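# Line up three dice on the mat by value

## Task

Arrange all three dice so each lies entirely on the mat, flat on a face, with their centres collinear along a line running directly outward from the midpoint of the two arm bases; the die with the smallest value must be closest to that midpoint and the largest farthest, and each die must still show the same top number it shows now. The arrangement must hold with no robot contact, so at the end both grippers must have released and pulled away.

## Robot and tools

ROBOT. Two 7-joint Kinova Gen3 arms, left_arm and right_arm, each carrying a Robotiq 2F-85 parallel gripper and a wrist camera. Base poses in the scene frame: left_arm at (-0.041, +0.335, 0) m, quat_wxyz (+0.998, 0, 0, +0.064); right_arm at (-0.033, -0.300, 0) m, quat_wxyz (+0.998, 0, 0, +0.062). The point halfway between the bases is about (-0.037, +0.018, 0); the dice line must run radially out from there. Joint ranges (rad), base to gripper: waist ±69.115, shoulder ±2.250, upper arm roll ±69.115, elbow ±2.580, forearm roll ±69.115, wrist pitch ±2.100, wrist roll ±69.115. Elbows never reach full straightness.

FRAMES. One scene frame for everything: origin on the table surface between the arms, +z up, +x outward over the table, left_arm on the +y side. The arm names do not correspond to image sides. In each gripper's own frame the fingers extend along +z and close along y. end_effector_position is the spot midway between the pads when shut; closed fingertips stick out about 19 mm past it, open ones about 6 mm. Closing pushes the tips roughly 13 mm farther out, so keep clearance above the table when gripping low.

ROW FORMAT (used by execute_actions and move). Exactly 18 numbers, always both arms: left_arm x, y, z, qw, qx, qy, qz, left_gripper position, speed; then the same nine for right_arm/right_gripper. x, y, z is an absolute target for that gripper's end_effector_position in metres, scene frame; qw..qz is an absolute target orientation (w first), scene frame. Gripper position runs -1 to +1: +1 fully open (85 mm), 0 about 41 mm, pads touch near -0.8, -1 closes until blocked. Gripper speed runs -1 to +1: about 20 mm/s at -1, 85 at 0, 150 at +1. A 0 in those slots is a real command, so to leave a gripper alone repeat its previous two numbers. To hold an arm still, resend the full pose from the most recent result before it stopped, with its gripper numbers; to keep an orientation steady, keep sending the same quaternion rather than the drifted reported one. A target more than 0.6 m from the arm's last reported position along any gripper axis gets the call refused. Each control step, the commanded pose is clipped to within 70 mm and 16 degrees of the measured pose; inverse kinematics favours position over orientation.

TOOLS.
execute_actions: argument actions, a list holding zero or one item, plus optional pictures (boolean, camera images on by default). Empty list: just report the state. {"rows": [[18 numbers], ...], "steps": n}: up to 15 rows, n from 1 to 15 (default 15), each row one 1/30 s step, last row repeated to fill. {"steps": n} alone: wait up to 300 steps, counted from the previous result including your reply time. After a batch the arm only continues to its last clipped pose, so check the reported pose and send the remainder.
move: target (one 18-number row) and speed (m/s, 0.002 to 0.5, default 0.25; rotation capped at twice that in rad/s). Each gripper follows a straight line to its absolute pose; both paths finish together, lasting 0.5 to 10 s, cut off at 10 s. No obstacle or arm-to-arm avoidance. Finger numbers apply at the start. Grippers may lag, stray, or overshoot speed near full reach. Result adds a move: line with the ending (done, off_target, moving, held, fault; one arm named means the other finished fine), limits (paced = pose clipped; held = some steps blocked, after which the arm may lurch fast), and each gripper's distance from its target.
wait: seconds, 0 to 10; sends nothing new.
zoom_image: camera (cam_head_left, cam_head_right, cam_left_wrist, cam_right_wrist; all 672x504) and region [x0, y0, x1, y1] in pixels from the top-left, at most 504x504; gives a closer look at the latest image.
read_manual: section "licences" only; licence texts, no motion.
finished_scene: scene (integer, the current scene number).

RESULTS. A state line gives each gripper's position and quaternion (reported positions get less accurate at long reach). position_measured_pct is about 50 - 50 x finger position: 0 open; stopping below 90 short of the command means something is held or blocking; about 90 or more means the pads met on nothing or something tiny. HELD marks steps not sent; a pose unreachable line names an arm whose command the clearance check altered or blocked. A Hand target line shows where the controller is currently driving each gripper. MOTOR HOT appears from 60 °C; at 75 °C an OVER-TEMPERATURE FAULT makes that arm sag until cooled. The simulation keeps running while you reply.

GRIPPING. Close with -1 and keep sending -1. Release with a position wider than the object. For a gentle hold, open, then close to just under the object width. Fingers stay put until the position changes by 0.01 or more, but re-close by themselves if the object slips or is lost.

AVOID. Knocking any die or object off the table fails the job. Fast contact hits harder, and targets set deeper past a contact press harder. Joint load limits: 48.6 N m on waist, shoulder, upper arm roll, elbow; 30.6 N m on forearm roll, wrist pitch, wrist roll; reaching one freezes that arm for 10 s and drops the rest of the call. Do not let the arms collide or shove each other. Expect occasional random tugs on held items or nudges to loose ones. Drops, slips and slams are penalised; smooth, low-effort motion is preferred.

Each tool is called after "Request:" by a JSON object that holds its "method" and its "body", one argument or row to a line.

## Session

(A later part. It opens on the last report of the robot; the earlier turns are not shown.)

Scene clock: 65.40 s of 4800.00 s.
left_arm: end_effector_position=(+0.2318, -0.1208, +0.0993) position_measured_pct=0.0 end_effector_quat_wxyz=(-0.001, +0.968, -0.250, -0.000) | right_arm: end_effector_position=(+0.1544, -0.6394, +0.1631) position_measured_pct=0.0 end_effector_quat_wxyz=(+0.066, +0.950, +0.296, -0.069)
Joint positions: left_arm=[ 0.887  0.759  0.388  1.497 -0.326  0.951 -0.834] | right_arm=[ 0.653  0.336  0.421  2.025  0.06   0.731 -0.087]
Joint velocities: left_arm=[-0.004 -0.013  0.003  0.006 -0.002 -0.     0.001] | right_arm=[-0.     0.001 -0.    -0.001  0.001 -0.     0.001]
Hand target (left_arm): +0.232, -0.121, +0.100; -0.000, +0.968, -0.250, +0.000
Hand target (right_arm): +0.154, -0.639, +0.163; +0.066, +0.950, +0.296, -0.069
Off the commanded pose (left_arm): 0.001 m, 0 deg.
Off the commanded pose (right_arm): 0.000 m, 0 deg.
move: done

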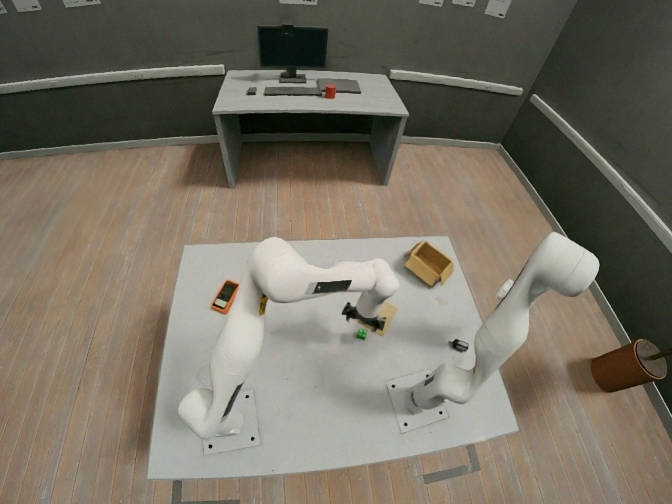

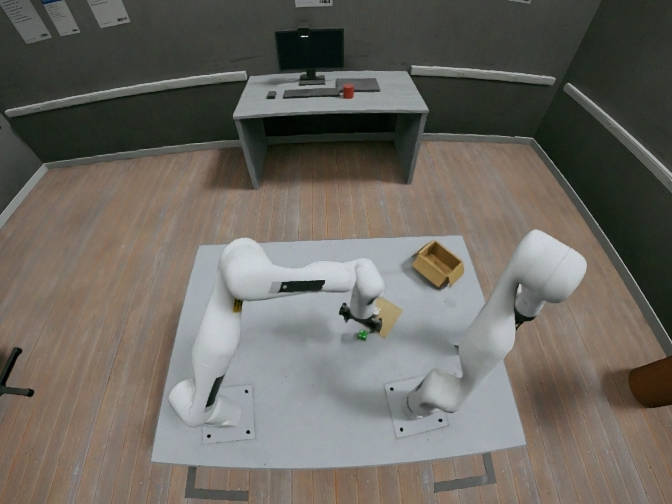

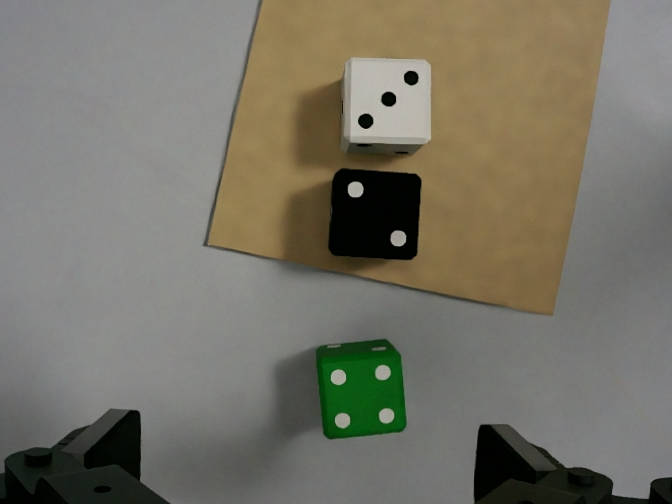

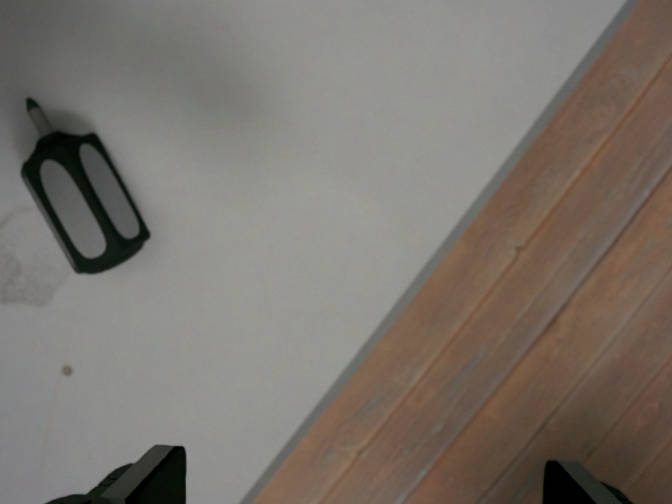

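Request:
{"method": "move", "body": {
  "target": [0.2365,-0.129,0.024,0,0.968,-0.25,0,1,0.5, 0.1544,-0.6394,0.1631,0.066,0.950,0.296,-0.069,1,0],
  "speed": 0.1
}}

Request:
{"method": "move", "body": {
  "target": [0.2365,-0.129,0.024,0,0.968,-0.25,0,-1,0.5, 0.1544,-0.6394,0.1631,0.066,0.950,0.296,-0.069,1,0]
}}

Request:
{"method": "move", "body": {
  "target": [0.2365,-0.129,0.09,0,0.968,-0.25,0,-1,0.5, 0.1544,-0.6394,0.1631,0.066,0.950,0.296,-0.069,1,0]
}}

Request:
{"method": "move", "body": {
  "target": [0.359,-0.2185,0.09,0,0.952,-0.307,0,-1,0.5, 0.1544,-0.6394,0.1631,0.066,0.950,0.296,-0.069,1,0]
}}

Request:
{"method": "move", "body": {
  "target": [0.359,-0.2185,0.027,0,0.952,-0.307,0,-1,0.5, 0.1544,-0.6394,0.1631,0.066,0.950,0.296,-0.069,1,0],
  "speed": 0.08
}}

Request:
{"method": "move", "body": {
  "target": [0.359,-0.2185,0.027,0,0.952,-0.307,0,0.3,0.5, 0.1544,-0.6394,0.1631,0.066,0.950,0.296,-0.069,1,0]
}}

Request:
{"method": "move", "body": {
  "target": [0.359,-0.2185,0.09,0,0.952,-0.307,0,1,0.5, 0.1544,-0.6394,0.1631,0.066,0.950,0.296,-0.069,1,0]
}}

Request:
{"method": "move", "body": {
  "target": [0.27,-0.16,0.25,0,0.952,-0.307,0,1,0.5, 0.1544,-0.6394,0.1631,0.066,0.950,0.296,-0.069,1,0]
}}

Scene clock: 78.60 s of 4800.00 s.
left_arm: end_effector_position=(+0.2368, -0.1290, +0.0244) position_measured_pct=0.0 end_effector_quat_wxyz=(+0.000, +0.968, -0.250, +0.000) | right_arm: end_effector_position=(+0.1544, -0.6394, +0.1631) position_measured_pct=0.0 end_effector_quat_wxyz=(+0.066, +0.950, +0.296, -0.069)
Joint positions: left_arm=[ 0.916  0.89   0.343  1.51  -0.371  0.807 -0.803] | right_arm=[ 0.653  0.336  0.421  2.025  0.06   0.731 -0.087]
Joint velocities: left_arm=[ 0.002  0.004  0.     0.     0.     0.    -0.   ] | right_arm=[ 0.    -0.    -0.001 -0.001 -0.001  0.    -0.001]
Hand target (left_arm): +0.237, -0.129, +0.024; -0.000, +0.968, -0.250, +0.000
Hand target (right_arm): +0.154, -0.639, +0.163; +0.066, +0.950, +0.296, -0.069
Off the commanded pose (left_arm): 0.000 m, 0 deg.
Off the commanded pose (right_arm): 0.000 m, 0 deg.
After step 90, 9.13 s passed at rest.
move: done

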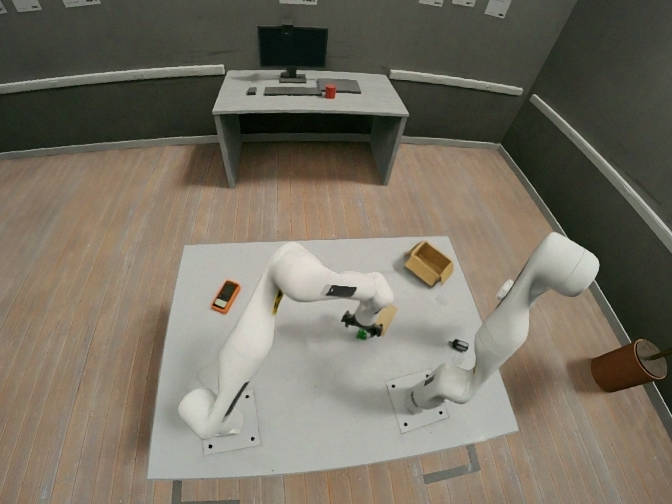

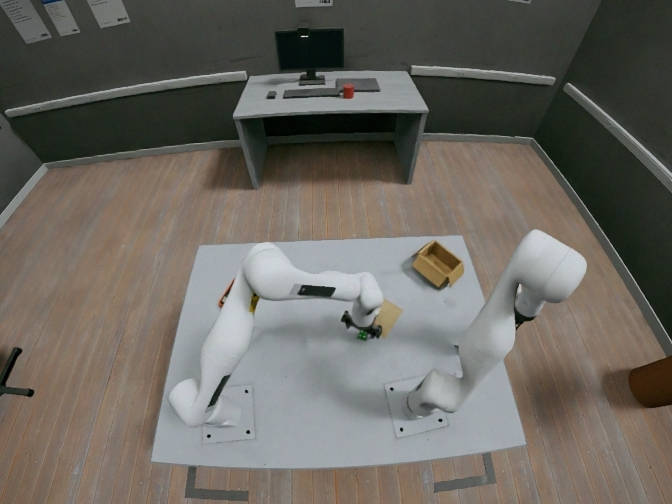

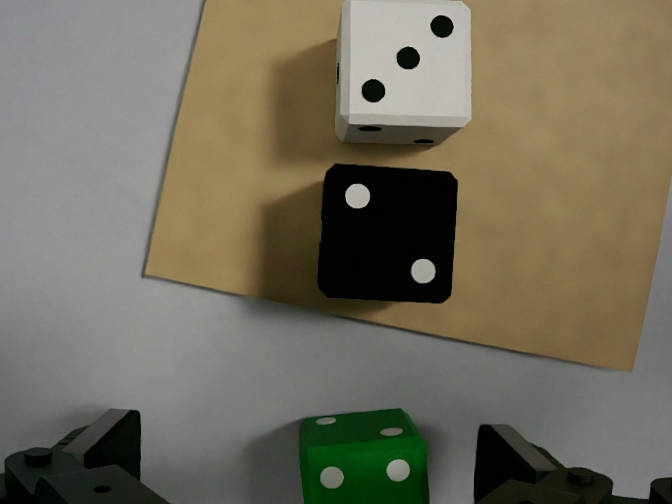

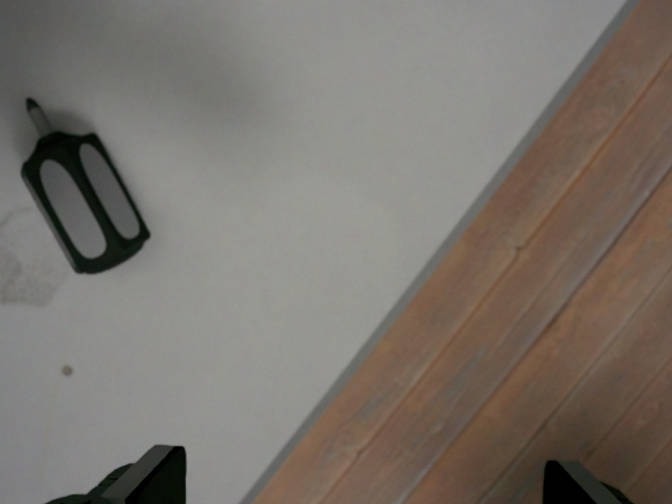

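Scene clock: 79.40 s of 4800.00 s.
left_arm: end_effector_position=(+0.2366, -0.1293, +0.0246) position_measured_pct=63.9 end_effector_quat_wxyz=(+0.000, +0.968, -0.250, +0.000) | right_arm: end_effector_position=(+0.1544, -0.6394, +0.1631) position_measured_pct=0.0 end_effector_quat_wxyz=(+0.066, +0.950, +0.296, -0.069)
Joint positions: left_arm=[ 0.916  0.889  0.344  1.51  -0.371  0.807 -0.803] | right_arm=[ 0.653  0.336  0.421  2.025  0.06   0.731 -0.087]
Joint velocities: left_arm=[-0.001  0.    -0.002 -0.001 -0.    -0.    -0.   ] | right_arm=[ 0.001 -0.     0.001  0.001  0.     0.    -0.   ]
Hand target (left_arm): +0.237, -0.129, +0.024; -0.000, +0.968, -0.250, +0.000
Hand target (right_arm): +0.154, -0.639, +0.163; +0.066, +0.950, +0.296, -0.069
Off the commanded pose (left_arm): 0.001 m, 0 deg.
Off the commanded pose (right_arm): 0.000 m, 0 deg.
move: done

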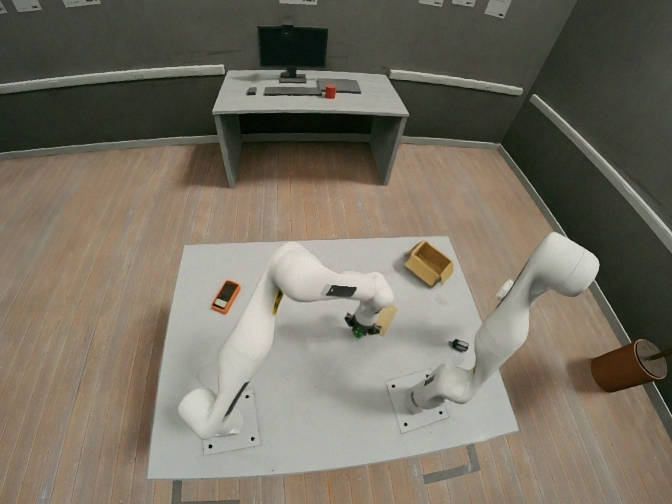

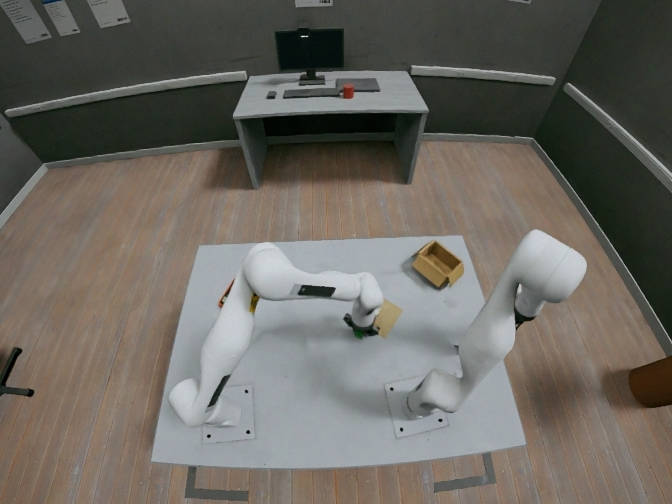

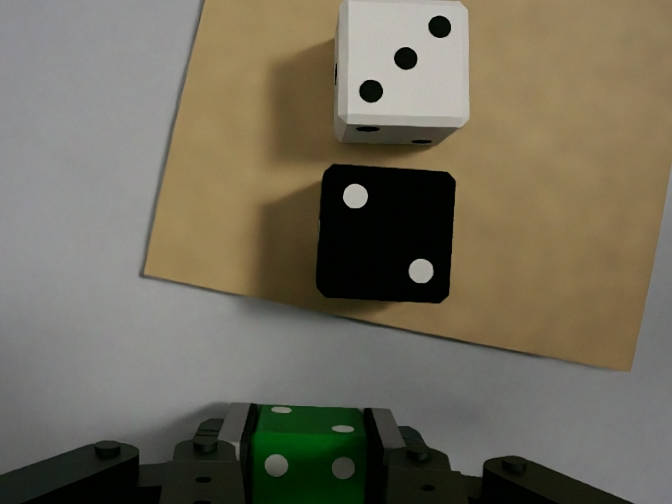

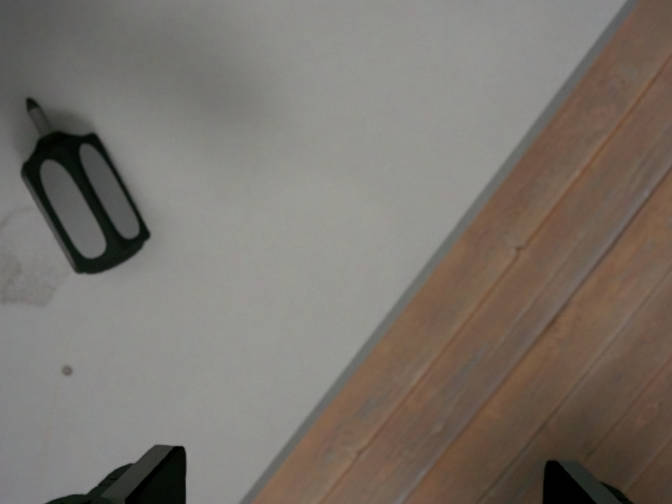

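Scene clock: 80.13 s of 4800.00 s.
left_arm: end_effector_position=(+0.2363, -0.1291, +0.0897) position_measured_pct=63.9 end_effector_quat_wxyz=(-0.000, +0.968, -0.250, -0.000) | right_arm: end_effector_position=(+0.1544, -0.6394, +0.1631) position_measured_pct=0.0 end_effector_quat_wxyz=(+0.066, +0.950, +0.296, -0.069)
Joint positions: left_arm=[ 0.895  0.79   0.383  1.469 -0.332  0.948 -0.834] | right_arm=[ 0.653  0.336  0.421  2.025  0.06   0.731 -0.087]
Joint velocities: left_arm=[-0.002 -0.003  0.001 -0.     0.001 -0.001 -0.   ] | right_arm=[ 0.001  0.001  0.    -0.    -0.001  0.    -0.001]
Hand target (left_arm): +0.236, -0.129, +0.090; +0.000, +0.968, -0.250, -0.000
Hand target (right_arm): +0.154, -0.639, +0.163; +0.066, +0.950, +0.296, -0.069
Off the commanded pose (left_arm): 0.000 m, 0 deg.
Off the commanded pose (right_arm): 0.000 m, 0 deg.
move: done

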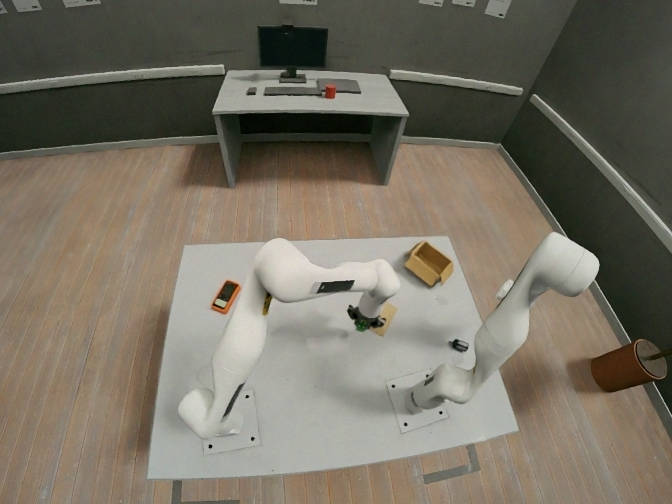

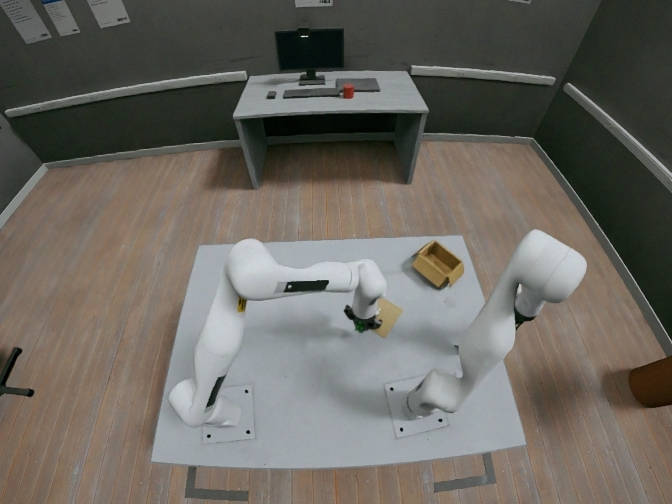

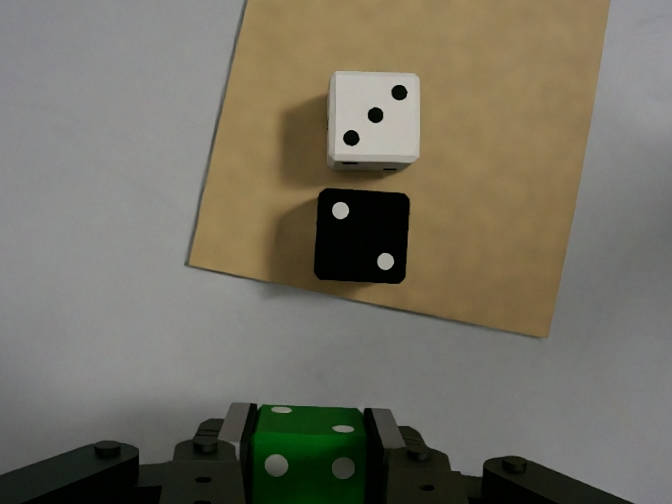

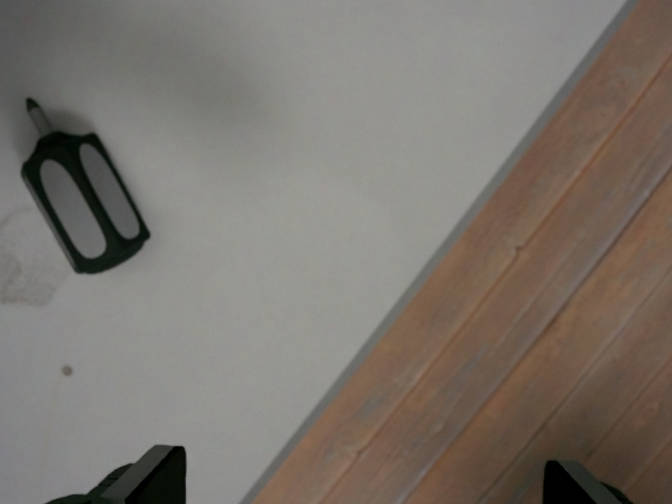

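Scene clock: 81.33 s of 4800.00 s.
left_arm: end_effector_position=(+0.3595, -0.2187, +0.0912) position_measured_pct=63.9 end_effector_quat_wxyz=(+0.001, +0.952, -0.307, +0.000) | right_arm: end_effector_position=(+0.1544, -0.6394, +0.1631) position_measured_pct=0.0 end_effector_quat_wxyz=(+0.066, +0.950, +0.296, -0.069)
Joint positions: left_arm=[ 0.918  1.13   0.407  0.702 -0.374  1.357 -1.141] | right_arm=[ 0.653  0.336  0.421  2.025  0.06   0.731 -0.087]
Joint velocities: left_arm=[ 0.007  0.017  0.001 -0.012  0.     0.003  0.   ] | right_arm=[-0.002  0.002  0.     0.     0.001 -0.     0.   ]
Hand target (left_arm): +0.359, -0.219, +0.090; +0.001, +0.951, -0.308, -0.000
Hand target (right_arm): +0.154, -0.639, +0.163; +0.066, +0.950, +0.296, -0.069
Off the commanded pose (left_arm): 0.001 m, 0 deg.
Off the commanded pose (right_arm): 0.000 m, 0 deg.
move: done

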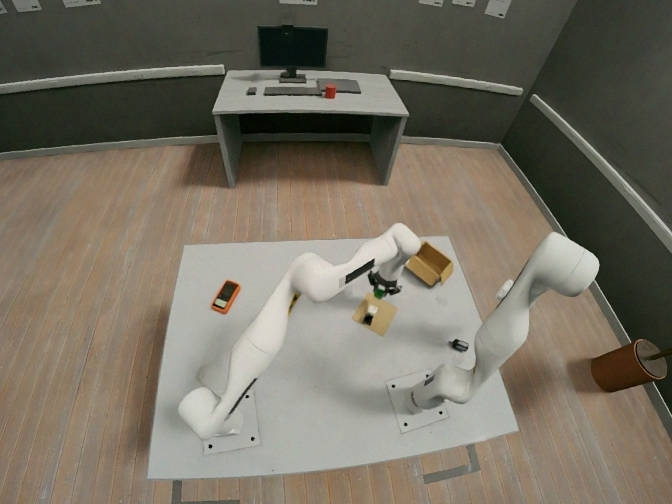

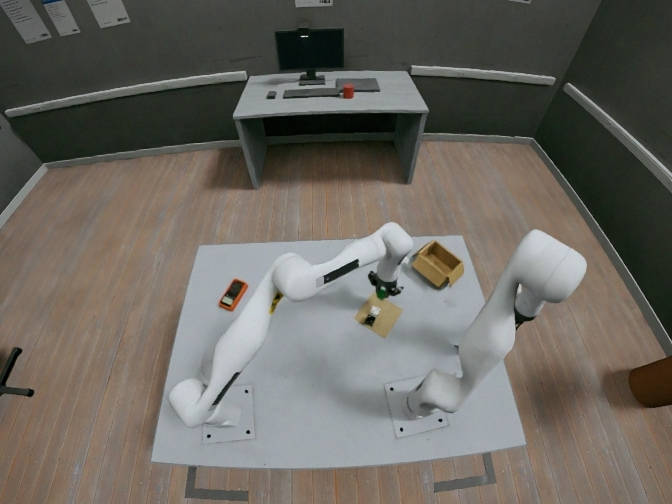

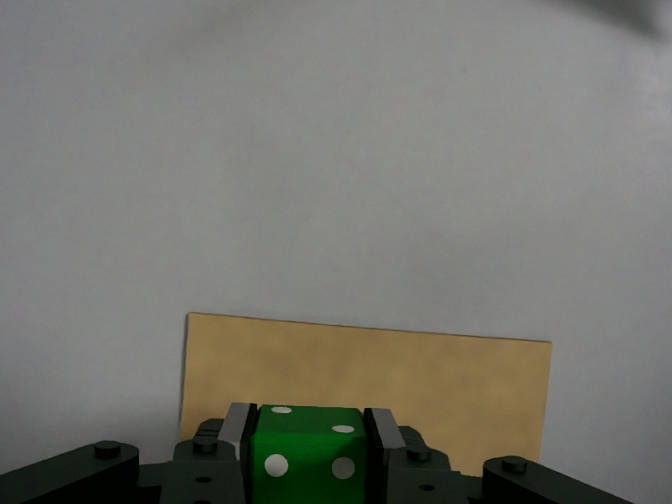

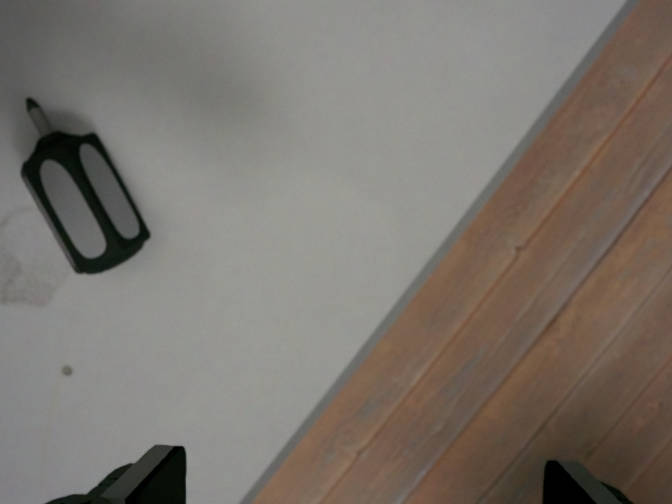

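Scene clock: 82.40 s of 4800.00 s.
left_arm: end_effector_position=(+0.3596, -0.2191, +0.0291) position_measured_pct=63.9 end_effector_quat_wxyz=(+0.001, +0.952, -0.307, +0.001) | right_arm: end_effector_position=(+0.1544, -0.6394, +0.1631) position_measured_pct=0.0 end_effector_quat_wxyz=(+0.066, +0.950, +0.296, -0.069)
Joint positions: left_arm=[ 0.914  1.195  0.393  0.763 -0.387  1.233 -1.123] | right_arm=[ 0.653  0.336  0.421  2.025  0.06   0.731 -0.087]
Joint velocities: left_arm=[ 0.001 -0.    -0.001 -0.     0.002 -0.    -0.   ] | right_arm=[-0.     0.    -0.     0.001  0.002  0.    -0.   ]
Hand target (left_arm): +0.359, -0.218, +0.027; -0.000, +0.952, -0.307, +0.000
Hand target (right_arm): +0.154, -0.639, +0.163; +0.066, +0.950, +0.296, -0.069
Off the commanded pose (left_arm): 0.002 m, 0 deg.
Off the commanded pose (right_arm): 0.000 m, 0 deg.
move: done

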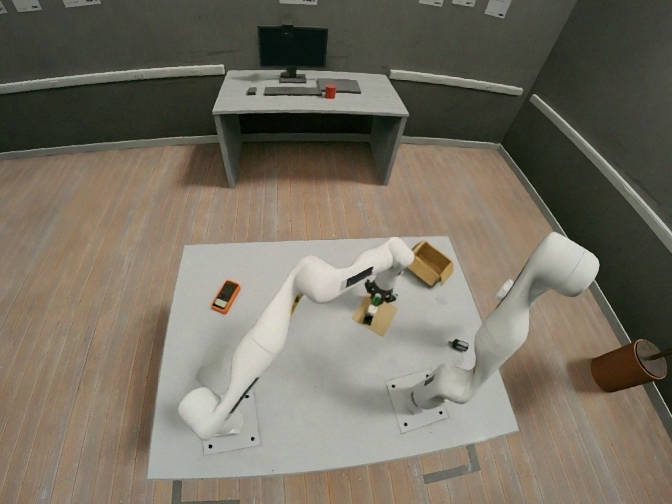

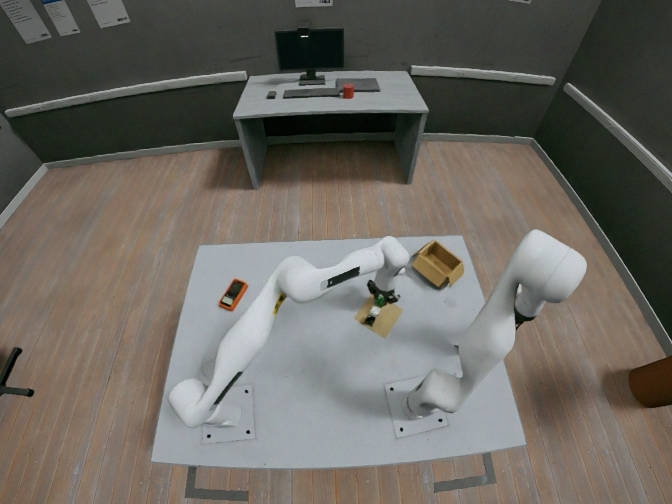

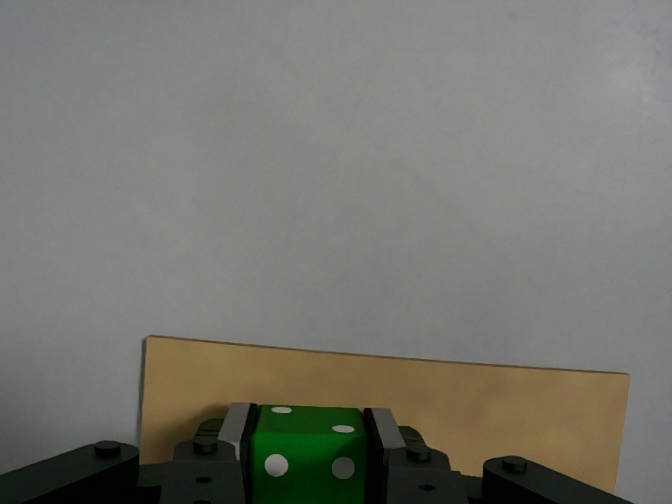

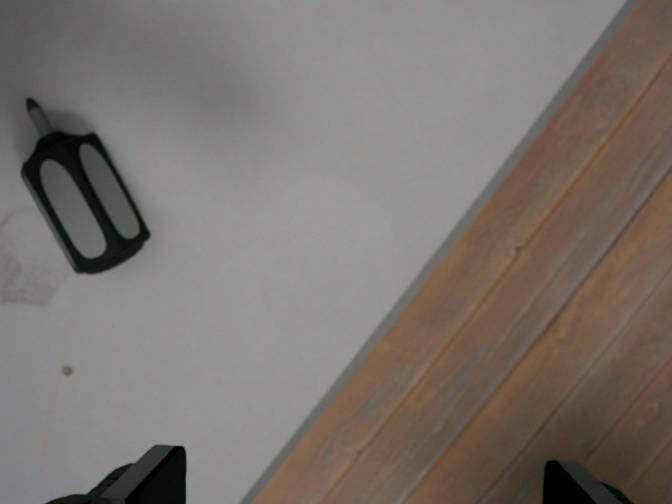

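Scene clock: 83.10 s of 4800.00 s.
left_arm: end_effector_position=(+0.3590, -0.2185, +0.0270) position_measured_pct=34.9 end_effector_quat_wxyz=(+0.000, +0.952, -0.307, +0.000) | right_arm: end_effector_position=(+0.1544, -0.6394, +0.1631) position_measured_pct=0.0 end_effector_quat_wxyz=(+0.066, +0.950, +0.296, -0.069)
Joint positions: left_arm=[ 0.914  1.198  0.392  0.764 -0.387  1.232 -1.124] | right_arm=[ 0.653  0.336  0.421  2.025  0.06   0.731 -0.087]
Joint velocities: left_arm=[-0.001  0.001  0.002  0.    -0.001 -0.001 -0.   ] | right_arm=[ 0.    -0.     0.     0.002 -0.     0.    -0.001]
Hand target (left_arm): +0.359, -0.219, +0.027; +0.000, +0.952, -0.307, -0.000
Hand target (right_arm): +0.154, -0.639, +0.163; +0.066, +0.950, +0.296, -0.069
Off the commanded pose (left_arm): 0.000 m, 0 deg.
Off the commanded pose (right_arm): 0.000 m, 0 deg.
move: done

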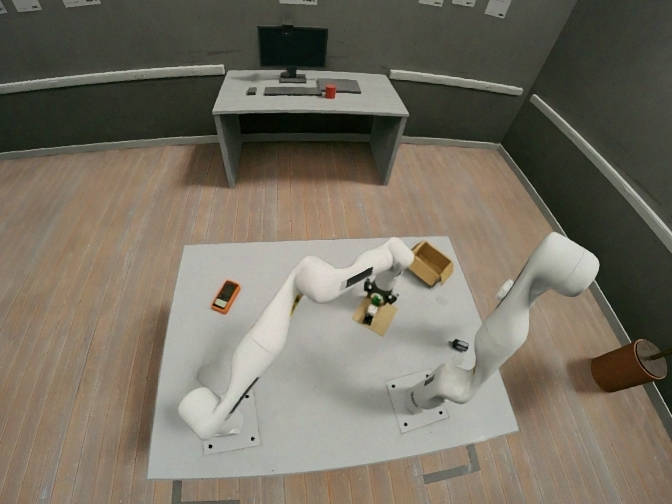

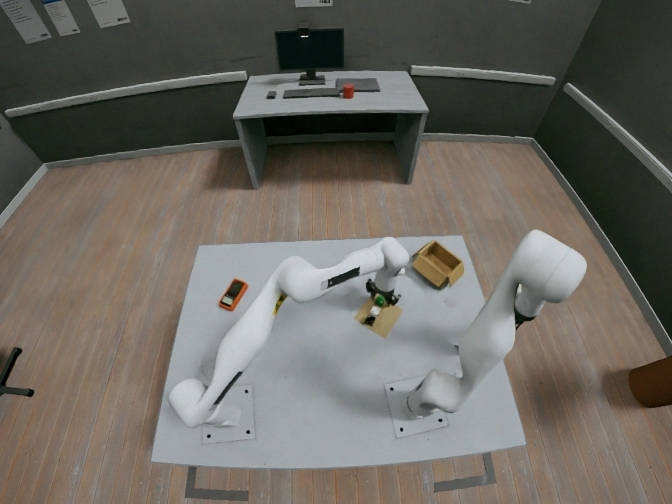

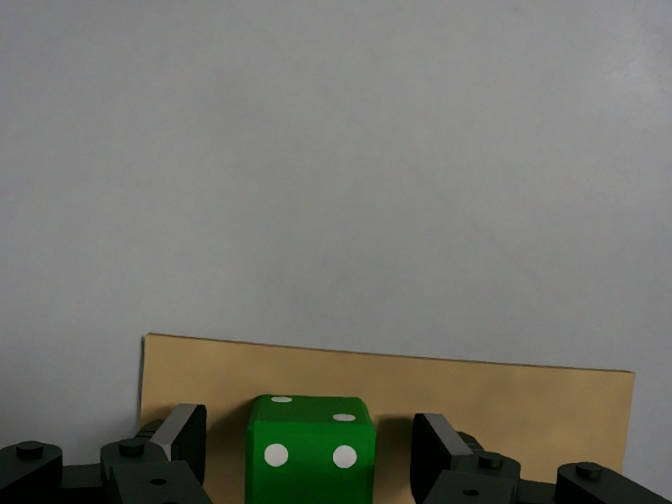

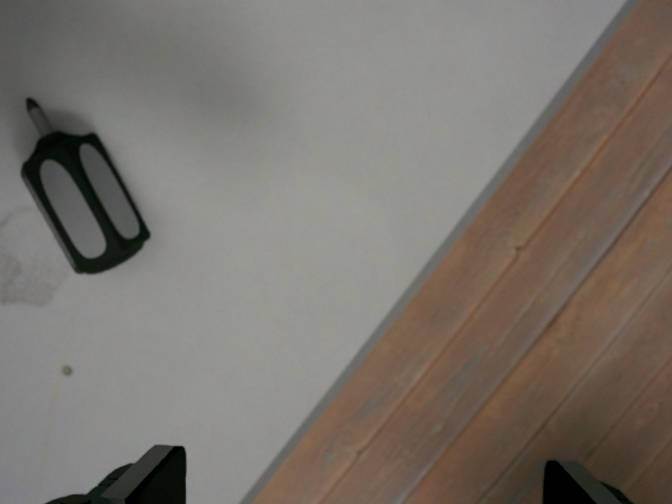

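Scene clock: 83.83 s of 4800.00 s.
left_arm: end_effector_position=(+0.3590, -0.2185, +0.0900) position_measured_pct=0.0 end_effector_quat_wxyz=(+0.000, +0.952, -0.307, +0.000) | right_arm: end_effector_position=(+0.1544, -0.6394, +0.1631) position_measured_pct=0.0 end_effector_quat_wxyz=(+0.066, +0.950, +0.296, -0.069)
Joint positions: left_arm=[ 0.919  1.132  0.406  0.703 -0.375  1.356 -1.139] | right_arm=[ 0.653  0.336  0.421  2.025  0.06   0.731 -0.087]
Joint velocities: left_arm=[ 0.001 -0.     0.001  0.    -0.     0.001 -0.   ] | right_arm=[-0.001 -0.003 -0.     0.    -0.001 -0.     0.001]
Hand target (left_arm): +0.359, -0.219, +0.090; +0.000, +0.952, -0.307, -0.000
Hand target (right_arm): +0.154, -0.639, +0.163; +0.066, +0.950, +0.296, -0.069
Off the commanded pose (left_arm): 0.000 m, 0 deg.
Off the commanded pose (right_arm): 0.000 m, 0 deg.
move: done

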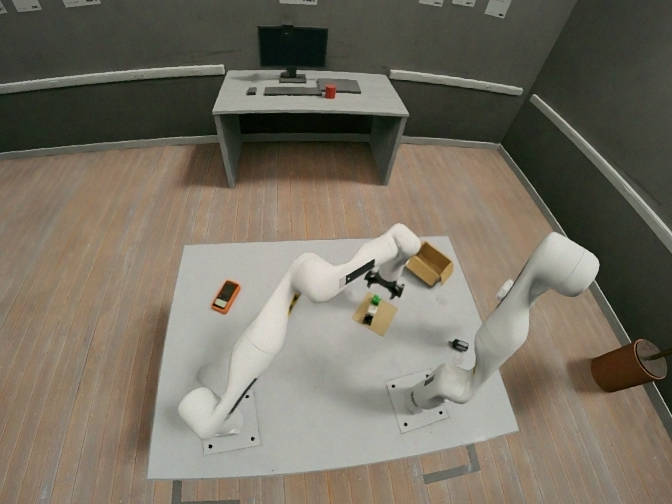

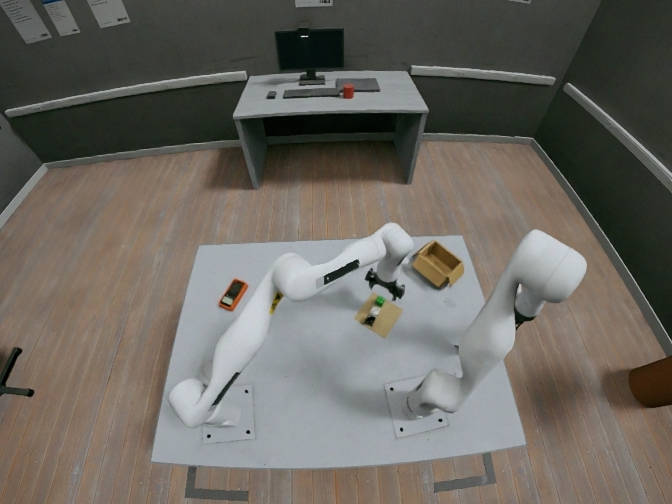

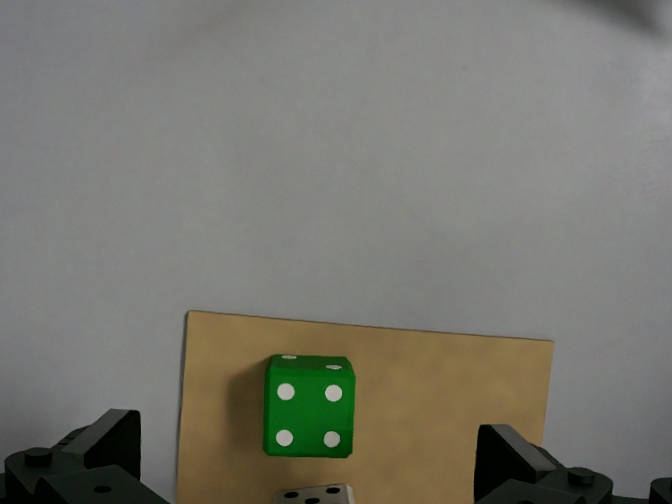

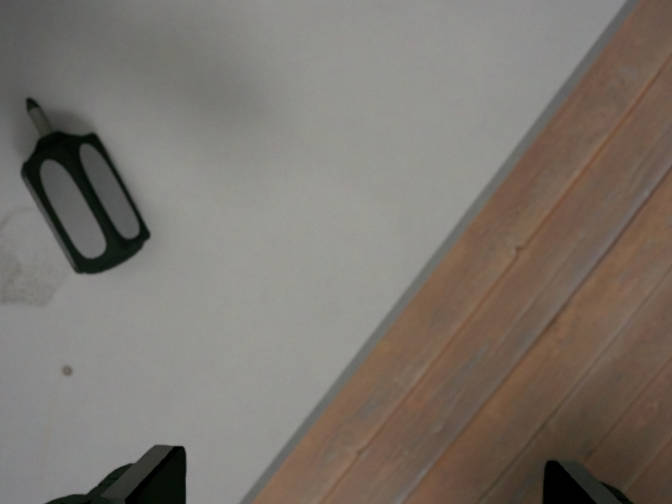

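Scene clock: 85.03 s of 4800.00 s.
left_arm: end_effector_position=(+0.2698, -0.1600, +0.2495) position_measured_pct=0.0 end_effector_quat_wxyz=(-0.000, +0.952, -0.307, -0.000) | right_arm: end_effector_position=(+0.1544, -0.6394, +0.1631) position_measured_pct=0.0 end_effector_quat_wxyz=(+0.066, +0.950, +0.296, -0.069)
Joint positions: left_arm=[ 0.893  0.738  0.455  1.017 -0.303  1.447 -1.042] | right_arm=[ 0.653  0.336  0.421  2.025  0.06   0.731 -0.087]
Joint velocities: left_arm=[-0.002 -0.005 -0.002  0.002  0.001 -0.001 -0.   ] | right_arm=[ 0.     0.001 -0.    -0.001 -0.001  0.     0.001]
Hand target (left_arm): +0.270, -0.160, +0.250; -0.000, +0.952, -0.307, +0.000
Hand target (right_arm): +0.154, -0.639, +0.163; +0.066, +0.950, +0.296, -0.069
Off the commanded pose (left_arm): 0.001 m, 0 deg.
Off the commanded pose (right_arm): 0.000 m, 0 deg.
move: done

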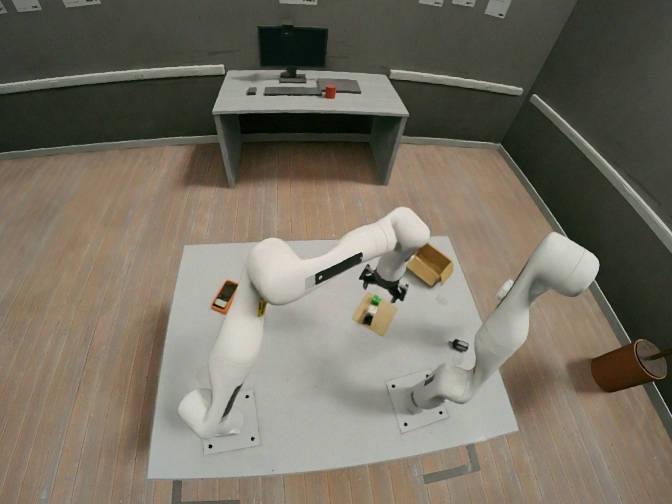

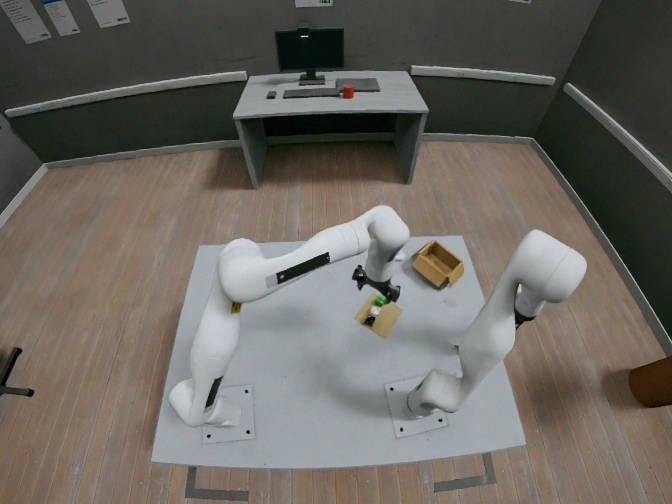

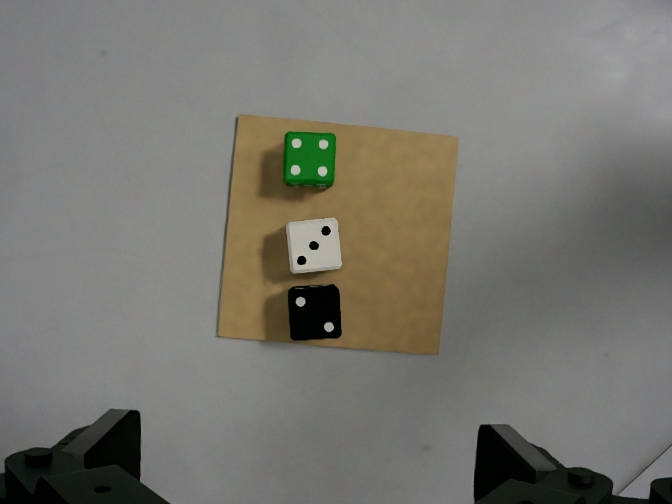

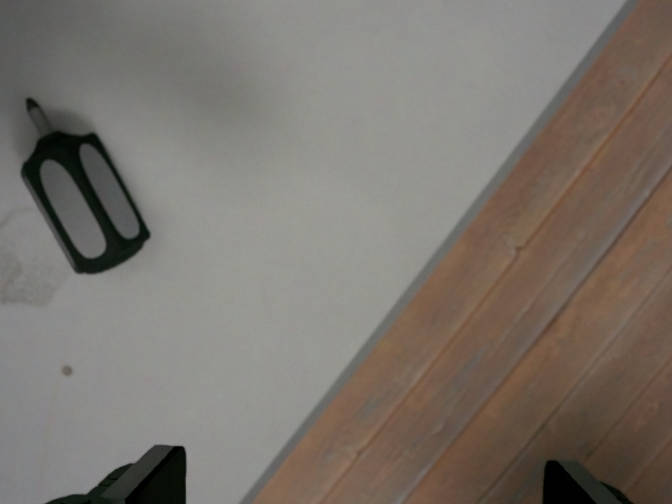

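Request:
{"method": "finished_scene", "body": {
  "scene": 1
}}

The scene is finished: the task was done.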